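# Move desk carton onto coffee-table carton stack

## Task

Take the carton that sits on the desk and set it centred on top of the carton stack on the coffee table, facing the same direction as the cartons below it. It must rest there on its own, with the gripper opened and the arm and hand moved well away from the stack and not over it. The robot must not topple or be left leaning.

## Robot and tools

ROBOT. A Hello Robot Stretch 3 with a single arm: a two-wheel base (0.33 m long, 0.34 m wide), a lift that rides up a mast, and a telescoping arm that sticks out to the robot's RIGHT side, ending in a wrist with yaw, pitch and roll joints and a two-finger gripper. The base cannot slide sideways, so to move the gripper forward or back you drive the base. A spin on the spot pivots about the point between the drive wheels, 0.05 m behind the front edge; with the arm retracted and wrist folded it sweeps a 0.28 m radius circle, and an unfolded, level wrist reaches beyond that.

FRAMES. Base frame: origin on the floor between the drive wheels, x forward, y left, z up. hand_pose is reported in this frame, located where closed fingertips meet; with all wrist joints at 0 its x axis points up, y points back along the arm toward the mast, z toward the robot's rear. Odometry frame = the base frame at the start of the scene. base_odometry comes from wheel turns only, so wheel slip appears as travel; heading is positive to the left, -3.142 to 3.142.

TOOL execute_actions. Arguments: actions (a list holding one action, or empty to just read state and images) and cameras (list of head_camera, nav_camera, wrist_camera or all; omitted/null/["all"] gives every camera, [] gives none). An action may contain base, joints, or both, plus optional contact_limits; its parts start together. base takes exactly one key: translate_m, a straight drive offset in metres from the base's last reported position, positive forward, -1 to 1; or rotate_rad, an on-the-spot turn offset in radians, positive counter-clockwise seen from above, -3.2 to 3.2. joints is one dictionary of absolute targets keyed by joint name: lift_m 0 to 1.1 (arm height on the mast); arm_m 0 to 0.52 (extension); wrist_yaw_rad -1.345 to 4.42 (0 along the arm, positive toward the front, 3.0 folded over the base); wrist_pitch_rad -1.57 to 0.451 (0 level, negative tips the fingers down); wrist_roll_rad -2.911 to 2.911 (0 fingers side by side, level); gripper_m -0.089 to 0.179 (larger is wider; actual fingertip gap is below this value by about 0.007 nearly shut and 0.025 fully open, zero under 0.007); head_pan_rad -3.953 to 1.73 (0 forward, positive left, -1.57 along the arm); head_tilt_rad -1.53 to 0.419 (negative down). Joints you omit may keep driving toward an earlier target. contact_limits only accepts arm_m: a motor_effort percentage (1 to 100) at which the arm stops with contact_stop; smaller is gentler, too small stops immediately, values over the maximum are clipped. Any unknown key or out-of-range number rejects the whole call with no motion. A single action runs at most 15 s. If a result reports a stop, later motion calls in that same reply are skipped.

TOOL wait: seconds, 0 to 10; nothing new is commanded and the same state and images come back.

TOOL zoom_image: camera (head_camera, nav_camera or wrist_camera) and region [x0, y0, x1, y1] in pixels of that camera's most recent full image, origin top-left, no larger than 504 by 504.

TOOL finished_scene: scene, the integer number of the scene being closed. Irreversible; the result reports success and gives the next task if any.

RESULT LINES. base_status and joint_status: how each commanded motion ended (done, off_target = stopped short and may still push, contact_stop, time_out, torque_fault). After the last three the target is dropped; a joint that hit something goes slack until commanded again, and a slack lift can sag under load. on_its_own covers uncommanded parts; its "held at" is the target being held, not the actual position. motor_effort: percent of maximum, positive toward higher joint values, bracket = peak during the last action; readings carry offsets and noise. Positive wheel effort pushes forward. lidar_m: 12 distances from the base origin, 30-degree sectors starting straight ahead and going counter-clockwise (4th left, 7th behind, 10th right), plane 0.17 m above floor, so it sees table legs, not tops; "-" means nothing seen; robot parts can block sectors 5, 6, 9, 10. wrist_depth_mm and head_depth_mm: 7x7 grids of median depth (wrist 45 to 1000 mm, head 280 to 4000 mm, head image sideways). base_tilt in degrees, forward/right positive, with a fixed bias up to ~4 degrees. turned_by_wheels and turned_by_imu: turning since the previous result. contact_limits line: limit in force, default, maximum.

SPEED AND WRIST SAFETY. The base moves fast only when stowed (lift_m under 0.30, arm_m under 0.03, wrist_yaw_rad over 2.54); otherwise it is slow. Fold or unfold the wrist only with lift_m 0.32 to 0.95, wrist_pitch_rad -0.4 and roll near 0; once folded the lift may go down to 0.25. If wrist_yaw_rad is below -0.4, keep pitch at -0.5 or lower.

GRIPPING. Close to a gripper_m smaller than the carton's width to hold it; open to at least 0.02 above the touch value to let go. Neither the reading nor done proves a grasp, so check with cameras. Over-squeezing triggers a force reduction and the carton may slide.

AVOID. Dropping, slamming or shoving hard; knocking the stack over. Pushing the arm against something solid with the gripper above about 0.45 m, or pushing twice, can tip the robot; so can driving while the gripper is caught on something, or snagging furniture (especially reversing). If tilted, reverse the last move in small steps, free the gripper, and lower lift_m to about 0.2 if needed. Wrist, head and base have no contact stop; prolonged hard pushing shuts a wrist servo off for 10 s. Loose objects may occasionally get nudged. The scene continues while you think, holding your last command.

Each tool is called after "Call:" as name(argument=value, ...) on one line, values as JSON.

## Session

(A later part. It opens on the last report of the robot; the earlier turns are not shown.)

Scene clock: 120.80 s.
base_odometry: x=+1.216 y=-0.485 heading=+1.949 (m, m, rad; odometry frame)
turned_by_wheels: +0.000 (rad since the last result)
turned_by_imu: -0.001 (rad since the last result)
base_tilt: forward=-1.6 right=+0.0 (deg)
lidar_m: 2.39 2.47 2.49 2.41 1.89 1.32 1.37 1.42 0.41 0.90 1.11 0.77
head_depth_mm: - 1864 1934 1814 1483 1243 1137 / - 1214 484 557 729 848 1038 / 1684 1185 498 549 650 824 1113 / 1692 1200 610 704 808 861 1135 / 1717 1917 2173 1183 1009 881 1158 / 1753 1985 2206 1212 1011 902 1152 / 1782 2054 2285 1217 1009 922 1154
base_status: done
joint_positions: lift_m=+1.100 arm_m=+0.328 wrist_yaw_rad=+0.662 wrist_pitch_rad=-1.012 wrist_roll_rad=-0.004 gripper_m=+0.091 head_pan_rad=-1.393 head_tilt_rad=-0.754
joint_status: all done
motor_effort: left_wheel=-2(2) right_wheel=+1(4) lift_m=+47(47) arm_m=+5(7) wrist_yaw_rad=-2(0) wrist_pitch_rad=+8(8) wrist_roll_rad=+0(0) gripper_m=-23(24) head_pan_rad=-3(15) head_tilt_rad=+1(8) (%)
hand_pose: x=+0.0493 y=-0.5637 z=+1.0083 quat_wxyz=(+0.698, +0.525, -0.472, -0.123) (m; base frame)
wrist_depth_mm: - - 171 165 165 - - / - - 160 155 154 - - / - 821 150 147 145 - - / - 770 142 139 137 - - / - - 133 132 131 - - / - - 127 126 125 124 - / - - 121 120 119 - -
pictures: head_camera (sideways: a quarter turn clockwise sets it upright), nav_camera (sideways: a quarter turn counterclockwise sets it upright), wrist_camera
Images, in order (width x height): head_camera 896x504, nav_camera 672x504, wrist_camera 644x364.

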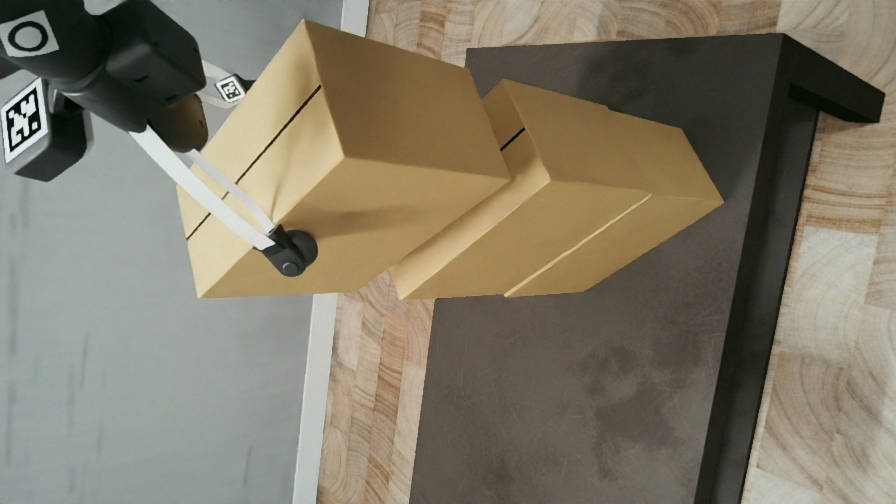

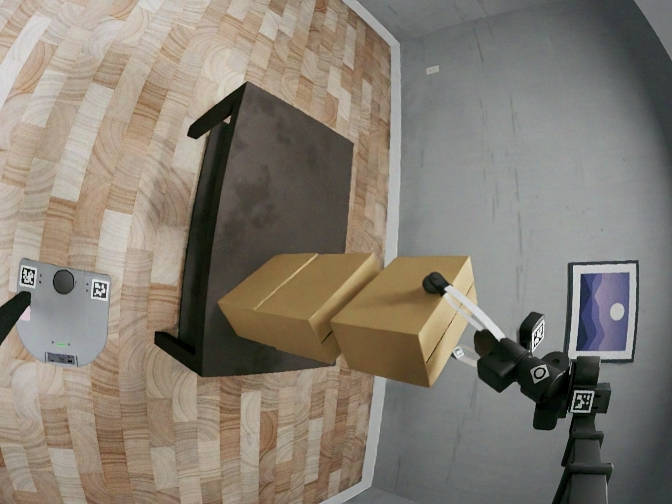

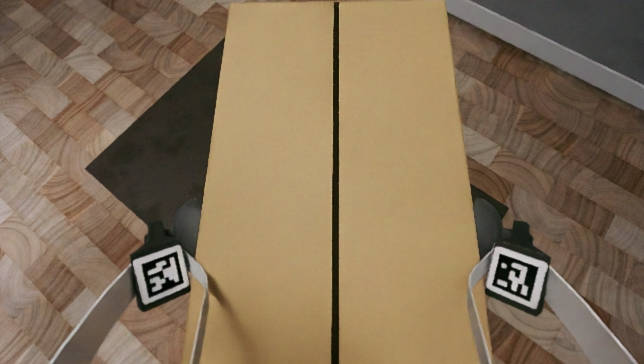

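Call:
execute_actions(actions=[{"joints":{"arm_m":0.318,"lift_m":1.068}}], cameras=["head_camera"])

Scene clock: 123.03 s.
base_odometry: x=+1.216 y=-0.485 heading=+1.949 (m, m, rad; odometry frame)
turned_by_wheels: +0.000 (rad since the last result)
turned_by_imu: +0.000 (rad since the last result)
base_tilt: forward=-1.6 right=+0.1 (deg)
lidar_m: 2.39 2.47 2.49 2.42 1.89 1.32 1.37 1.42 0.41 0.90 1.10 0.76
head_depth_mm: - 1824 2002 1807 1470 1245 1137 / 1587 - 523 544 726 845 1039 / 1645 1832 522 534 646 824 1118 / 1690 1827 584 686 806 862 1133 / 1722 1946 2161 1183 1005 880 1156 / 1753 1984 2208 1215 1006 900 1154 / 1780 2053 2260 1211 1011 919 1151
base_status: not commanded
joint_positions: lift_m=+1.068 arm_m=+0.318 wrist_yaw_rad=+0.662 wrist_pitch_rad=-1.012 wrist_roll_rad=-0.004 gripper_m=+0.091 head_pan_rad=-1.393 head_tilt_rad=-0.754
joint_status: all done
motor_effort: left_wheel=-2(2) right_wheel=+1(1) lift_m=+31(41) arm_m=-6(7) wrist_yaw_rad=-1(0) wrist_pitch_rad=+8(7) wrist_roll_rad=+0(0) gripper_m=-23(24) head_pan_rad=-3(3) head_tilt_rad=+0(1) (%)
hand_pose: x=+0.0493 y=-0.5545 z=+0.9769 quat_wxyz=(+0.698, +0.525, -0.472, -0.123) (m; base frame)
wrist_depth_mm: - - 171 165 165 - - / - - 160 155 154 - - / - 771 150 146 146 - - / - 742 142 139 138 - - / - - 133 133 131 - - / - - 127 126 125 124 - / - - 121 120 119 988 -
pictures: head_camera (sideways: a quarter turn clockwise sets it upright)
Images, in order (width x height): head_camera 896x504.

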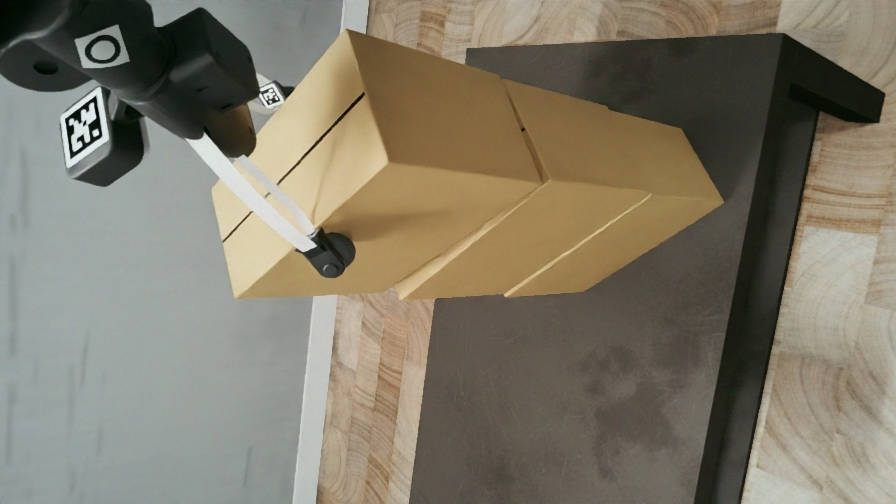

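Call:
zoom_image(camera="head_camera", region=[360,60,660,320])

Region (360, 60, 660, 320) of head_camera's 896x504 image, scaled by 1.680, with more detail than that image has; it fills the top 437 rows of this view, and the rest is white.

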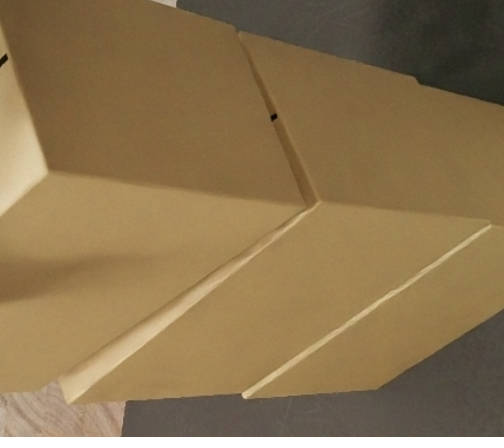

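Call:
execute_actions(actions=[{"joints":{"wrist_yaw_rad":0.69,"lift_m":1.058}}], cameras=["head_camera"])

Call:
zoom_image(camera="head_camera", region=[360,60,660,320])

Scene clock: 125.33 s.
base_odometry: x=+1.216 y=-0.485 heading=+1.949 (m, m, rad; odometry frame)
turned_by_wheels: +0.000 (rad since the last result)
turned_by_imu: -0.001 (rad since the last result)
base_tilt: forward=-1.6 right=+0.0 (deg)
lidar_m: 2.38 2.47 2.48 2.42 1.89 1.32 1.37 1.42 0.41 0.90 1.11 0.77
head_depth_mm: - 1822 2000 1817 1481 1250 1131 / 1604 - 521 541 723 844 1040 / 1637 1833 523 532 649 823 1112 / 1687 1873 601 674 803 862 1141 / 1721 1956 2172 1178 1013 882 1162 / 1750 1993 2220 1220 1007 898 1161 / 1792 2025 2242 1213 1011 921 1163
base_status: not commanded
joint_positions: lift_m=+1.058 arm_m=+0.318 wrist_yaw_rad=+0.687 wrist_pitch_rad=-1.012 wrist_roll_rad=-0.004 gripper_m=+0.091 head_pan_rad=-1.393 head_tilt_rad=-0.754
joint_status: all done
motor_effort: left_wheel=-2(2) right_wheel=+1(1) lift_m=+31(29) arm_m=-6(6) wrist_yaw_rad=+3(2) wrist_pitch_rad=+8(7) wrist_roll_rad=+0(0) gripper_m=-24(23) head_pan_rad=-3(4) head_tilt_rad=+2(2) (%)
hand_pose: x=+0.0516 y=-0.5527 z=+0.9669 quat_wxyz=(+0.699, +0.531, -0.465, -0.114) (m; base frame)
wrist_depth_mm: - - 171 165 165 - - / - - 161 155 154 - - / - 760 150 147 145 - - / - 734 141 139 138 - - / - - 133 132 131 677 - / - - 127 126 125 124 - / - - 121 120 119 956 975
pictures: head_camera (sideways: a quarter turn clockwise sets it upright)
Images, in order (width x height): head_camera 896x504.

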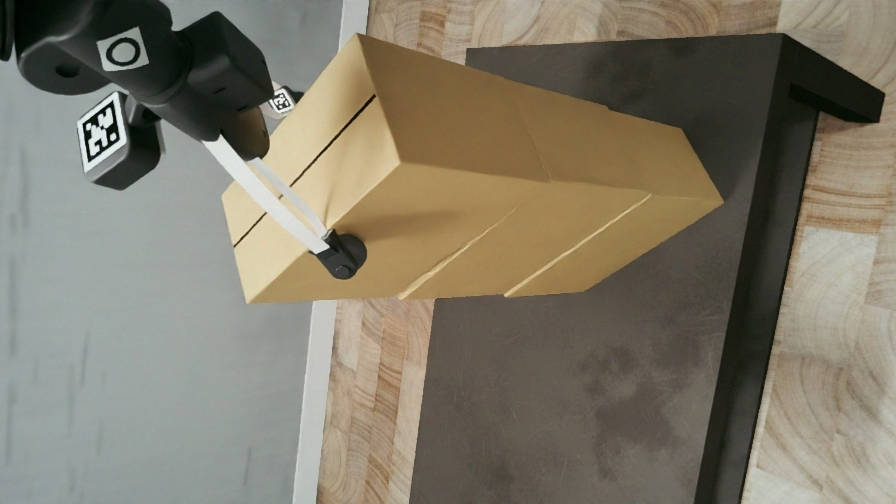

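Region (360, 60, 660, 320) of head_camera's 896x504 image, scaled by 1.680, with more detail than that image has; it fills the top 437 rows of this view, and the rest is white.

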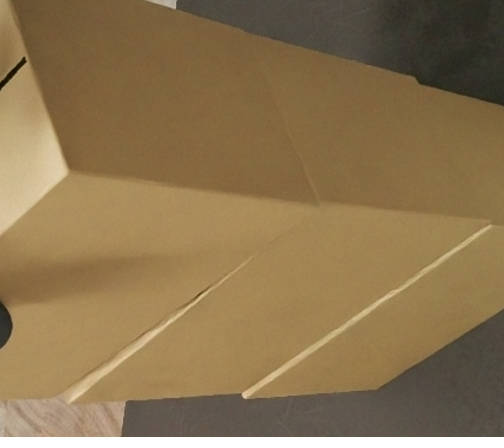

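Call:
execute_actions(actions=[{"joints":{"lift_m":1.046}}], cameras=["head_camera"])

Call:
zoom_image(camera="head_camera", region=[360,60,660,320])

Scene clock: 127.77 s.
base_odometry: x=+1.216 y=-0.485 heading=+1.949 (m, m, rad; odometry frame)
turned_by_wheels: +0.000 (rad since the last result)
turned_by_imu: -0.008 (rad since the last result)
base_tilt: forward=-1.8 right=+0.0 (deg)
lidar_m: 2.39 2.47 2.49 2.42 1.89 1.32 1.36 1.41 0.41 0.90 1.11 0.77
head_depth_mm: - - 2022 1784 1475 1275 1136 / 1600 - 527 545 744 859 1042 / 1643 1877 526 532 653 822 1116 / 1677 1884 593 665 791 862 1137 / 1730 1946 2157 1179 986 882 1138 / 1755 1991 2216 1211 1012 899 1153 / 1771 2016 2244 1219 1010 919 1154
base_status: not commanded
joint_positions: lift_m=+1.051 arm_m=+0.318 wrist_yaw_rad=+0.691 wrist_pitch_rad=-0.992 wrist_roll_rad=-0.004 gripper_m=+0.091 head_pan_rad=-1.393 head_tilt_rad=-0.754
joint_status: lift_m contact_stop (moved -0.007 of -0.012)
on_its_own: lift_m is slack since a contact_stop, until your next command for it (your +1.046 is given up)
motor_effort: left_wheel=+0(6) right_wheel=+1(15) lift_m=+38(38) arm_m=-2(6) wrist_yaw_rad=+0(2) wrist_pitch_rad=-5(10) wrist_roll_rad=+0(0) gripper_m=-24(25) head_pan_rad=-3(3) head_tilt_rad=+1(1) (%)
hand_pose: x=+0.0549 y=-0.5557 z=+0.9618 quat_wxyz=(+0.700, +0.527, -0.469, -0.105) (m; base frame)
wrist_depth_mm: - - - 174 172 - - / - - 167 162 161 - - / - 763 154 151 149 - - / - 731 143 141 140 - - / - - 134 133 132 - - / - - 126 125 124 126 - / - - 119 118 118 953 945
pictures: head_camera (sideways: a quarter turn clockwise sets it upright)
Images, in order (width x height): head_camera 896x504.

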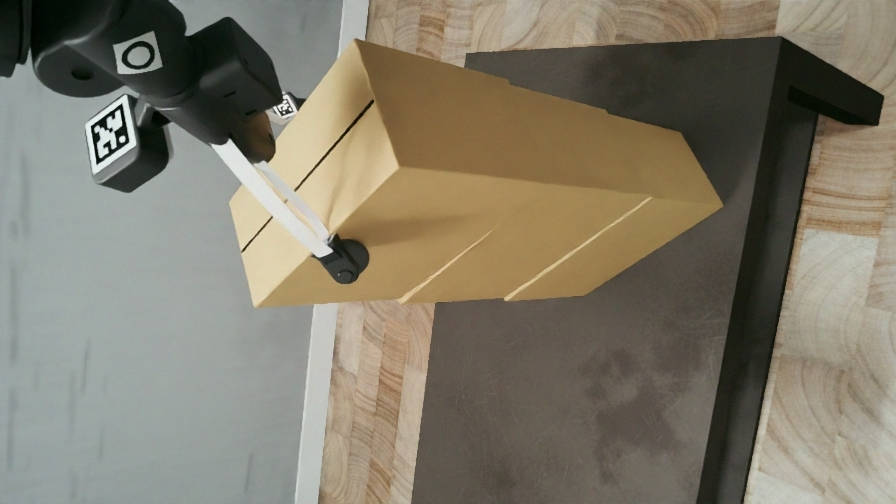

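Region (360, 60, 660, 320) of head_camera's 896x504 image, scaled by 1.680, with more detail than that image has; it fills the top 437 rows of this view, and the rest is white.

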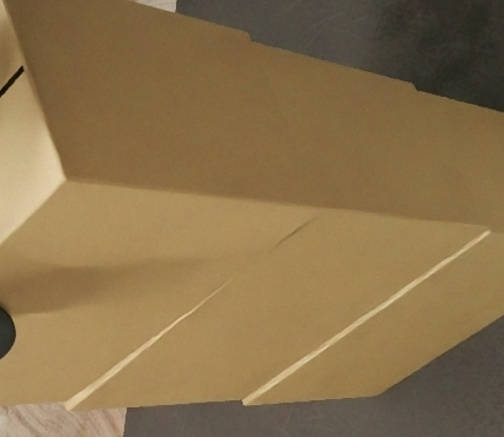

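Seated well. Release and lift off.

Call:
execute_actions(actions=[{"joints":{"gripper_m":0.179,"lift_m":1.053}}], cameras=[])

Call:
execute_actions(actions=[{"joints":{"lift_m":1.1,"wrist_pitch_rad":-0.45}}], cameras=["head_camera"])

Scene clock: 129.63 s.
base_odometry: x=+1.216 y=-0.485 heading=+1.949 (m, m, rad; odometry frame)
turned_by_wheels: +0.000 (rad since the last result)
turned_by_imu: +0.000 (rad since the last result)
base_tilt: forward=-1.6 right=+0.1 (deg)
lidar_m: 2.39 2.47 2.48 2.42 1.90 1.32 1.37 1.41 0.41 0.90 1.11 0.77
head_depth_mm: - - 2006 1815 1473 1266 1130 / 1588 - 526 541 739 860 1041 / 1635 1866 527 531 653 822 1116 / 1696 1860 590 665 795 862 1133 / 1707 1960 2149 1173 985 882 1137 / 1741 1992 2213 1213 1010 904 1154 / 1767 2035 2265 1222 1018 917 1157
base_status: not commanded
joint_positions: lift_m=+1.053 arm_m=+0.318 wrist_yaw_rad=+0.691 wrist_pitch_rad=-1.005 wrist_roll_rad=-0.004 gripper_m=+0.179 head_pan_rad=-1.393 head_tilt_rad=-0.754
joint_status: all done
motor_effort: left_wheel=+0(0) right_wheel=+0(1) lift_m=+45(45) arm_m=-2(2) wrist_yaw_rad=-2(1) wrist_pitch_rad=+3(5) wrist_roll_rad=+0(0) gripper_m=+1(100) head_pan_rad=-2(4) head_tilt_rad=+2(1) (%)
hand_pose: x=+0.0530 y=-0.5533 z=+0.9622 quat_wxyz=(+0.700, +0.531, -0.466, -0.110) (m; base frame)
wrist_depth_mm: - - 839 171 169 - - / - - 165 160 158 - - / - 761 152 149 148 - - / - 727 143 140 139 - - / - - 134 132 131 664 - / - - 126 125 125 - - / - - 120 119 118 964 966
pictures: none
No camera images: the call's "cameras" was empty. Leave "cameras" out to get every camera's image.

Scene clock: 130.90 s.
base_odometry: x=+1.216 y=-0.485 heading=+1.949 (m, m, rad; odometry frame)
turned_by_wheels: +0.000 (rad since the last result)
turned_by_imu: +0.000 (rad since the last result)
base_tilt: forward=-1.5 right=+0.1 (deg)
lidar_m: 2.38 2.47 2.49 2.42 1.90 1.32 1.37 1.41 0.41 0.90 1.10 0.77
head_depth_mm: - 1805 2001 1829 1475 1271 1135 / - 1856 547 542 742 861 1041 / 1609 1843 546 532 654 822 1106 / 1668 1881 589 668 796 867 1137 / 1712 1992 2158 1181 985 885 1134 / 1751 1978 2224 1214 1013 899 1151 / 1776 2047 2257 1221 1018 923 1156
base_status: not commanded
joint_positions: lift_m=+1.100 arm_m=+0.318 wrist_yaw_rad=+0.691 wrist_pitch_rad=-0.470 wrist_roll_rad=-0.004 gripper_m=+0.179 head_pan_rad=-1.393 head_tilt_rad=-0.754
joint_status: all done
motor_effort: left_wheel=+0(0) right_wheel=+0(0) lift_m=+47(50) arm_m=-2(2) wrist_yaw_rad=-2(0) wrist_pitch_rad=+12(12) wrist_roll_rad=+0(0) gripper_m=+0(1) head_pan_rad=-3(3) head_tilt_rad=+2(1) (%)
hand_pose: x=+0.1171 y=-0.6308 z=+1.1009 quat_wxyz=(+0.704, +0.388, -0.589, +0.079) (m; base frame)
wrist_depth_mm: - - - - - - 948 / - - - - - - - / - - - - - - - / - - - - - - - / - - - - - - - / - 850 844 838 - - - / - 750 725 227 237 - -
pictures: head_camera (sideways: a quarter turn clockwise sets it upright)
Images, in order (width x height): head_camera 896x504.

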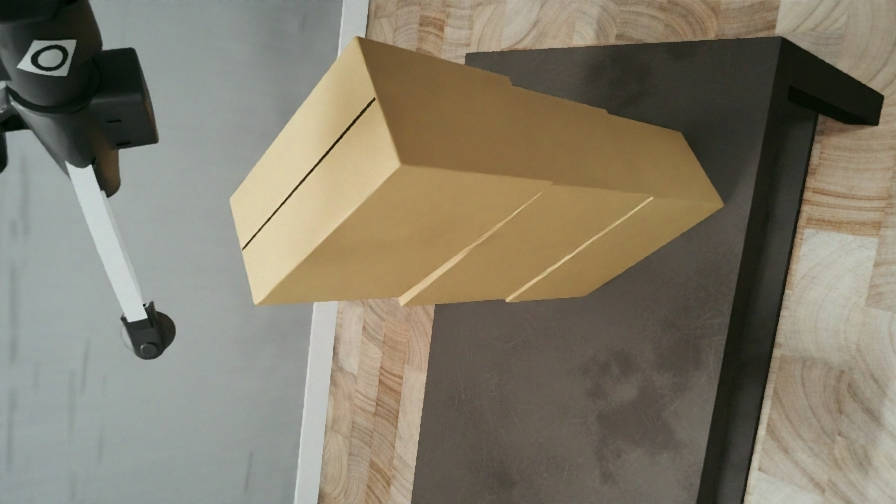

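Call:
execute_actions(actions=[{"joints":{"arm_m":0.0}}], cameras=[])

Call:
execute_actions(actions=[{"joints":{"wrist_yaw_rad":1.8,"gripper_m":0.04},"base":{"translate_m":0.45}}], cameras=["nav_camera"])

Call:
finished_scene(scene=1)

Scene clock: 135.27 s.
base_odometry: x=+1.216 y=-0.485 heading=+1.949 (m, m, rad; odometry frame)
turned_by_wheels: +0.000 (rad since the last result)
turned_by_imu: -0.001 (rad since the last result)
base_tilt: forward=-1.5 right=+0.0 (deg)
lidar_m: 2.39 2.47 2.49 2.42 1.90 1.32 1.36 1.41 0.41 0.90 1.11 0.76
head_depth_mm: 1611 - - - 1447 1270 1136 / 1609 1835 - - 944 861 1042 / - - - - 677 819 1112 / - - 597 709 801 865 1144 / - 2021 2208 1149 986 880 1141 / 1747 1990 2203 1180 1004 904 1155 / 1767 2028 2256 1187 1013 919 1150
base_status: not commanded
joint_positions: lift_m=+1.100 arm_m=+0.001 wrist_yaw_rad=+0.691 wrist_pitch_rad=-0.469 wrist_roll_rad=-0.004 gripper_m=+0.179 head_pan_rad=-1.393 head_tilt_rad=-0.754
joint_status: all done
motor_effort: left_wheel=+0(0) right_wheel=+0(0) lift_m=+47(47) arm_m=-6(6) wrist_yaw_rad=-2(1) wrist_pitch_rad=+12(12) wrist_roll_rad=+0(0) gripper_m=+0(0) head_pan_rad=-4(3) head_tilt_rad=+1(1) (%)
hand_pose: x=+0.1172 y=-0.3137 z=+1.1010 quat_wxyz=(+0.704, +0.388, -0.589, +0.079) (m; base frame)
wrist_depth_mm: - - - - - - - / - - - - - - - / - - - - - - - / - - - - - 362 - / - - - - 529 309 - / - - 870 851 508 270 262 / - - - 741 511 289 283
pictures: none
No camera images: the call's "cameras" was empty. Leave "cameras" out to get every camera's image.

Scene clock: 141.27 s.
base_odometry: x=+1.050 y=-0.067 heading=+1.949 (m, m, rad; odometry frame)
turned_by_wheels: +0.000 (rad since the last result)
turned_by_imu: +0.001 (rad since the last result)
base_tilt: forward=-1.5 right=+0.1 (deg)
lidar_m: 1.94 2.01 2.70 2.38 2.16 1.71 1.81 0.70 1.06 0.90 0.44 2.02
head_depth_mm: - - - - 983 863 1041 / 1594 1874 2059 - - 843 1099 / 1643 1846 2114 - - 828 1118 / 1682 1912 2160 - - 845 1112 / 1719 1946 2171 - - 866 1118 / 1757 1935 - - - 1248 1161 / 1767 - - - - - 1157
base_status: done
joint_positions: lift_m=+1.100 arm_m=+0.001 wrist_yaw_rad=+1.797 wrist_pitch_rad=-0.469 wrist_roll_rad=-0.004 gripper_m=+0.040 head_pan_rad=-1.393 head_tilt_rad=-0.754
joint_status: all done
motor_effort: left_wheel=+0(3) right_wheel=+0(4) lift_m=+47(47) arm_m=-6(6) wrist_yaw_rad=+2(0) wrist_pitch_rad=+12(12) wrist_roll_rad=+0(0) gripper_m=+0(99) head_pan_rad=-3(3) head_tilt_rad=+1(1) (%)
hand_pose: x=+0.1907 y=-0.0973 z=+1.1010 quat_wxyz=(+0.558, +0.639, -0.298, +0.437) (m; base frame)
wrist_depth_mm: - - - - - - - / - - - - - - - / - - - - - - - / - - - - - - - / - - - - - - - / - - - - - - - / - - - - - - -
pictures: nav_camera (sideways: a quarter turn counterclockwise sets it upright)
Images, in order (width x height): nav_camera 672x504.

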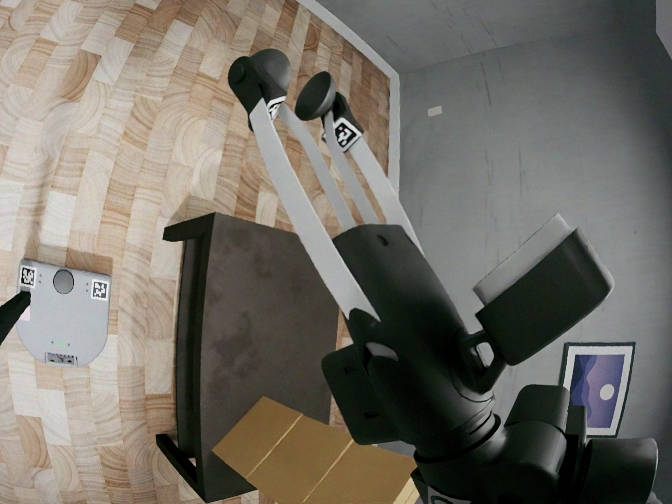

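The scene is finished: the task was done.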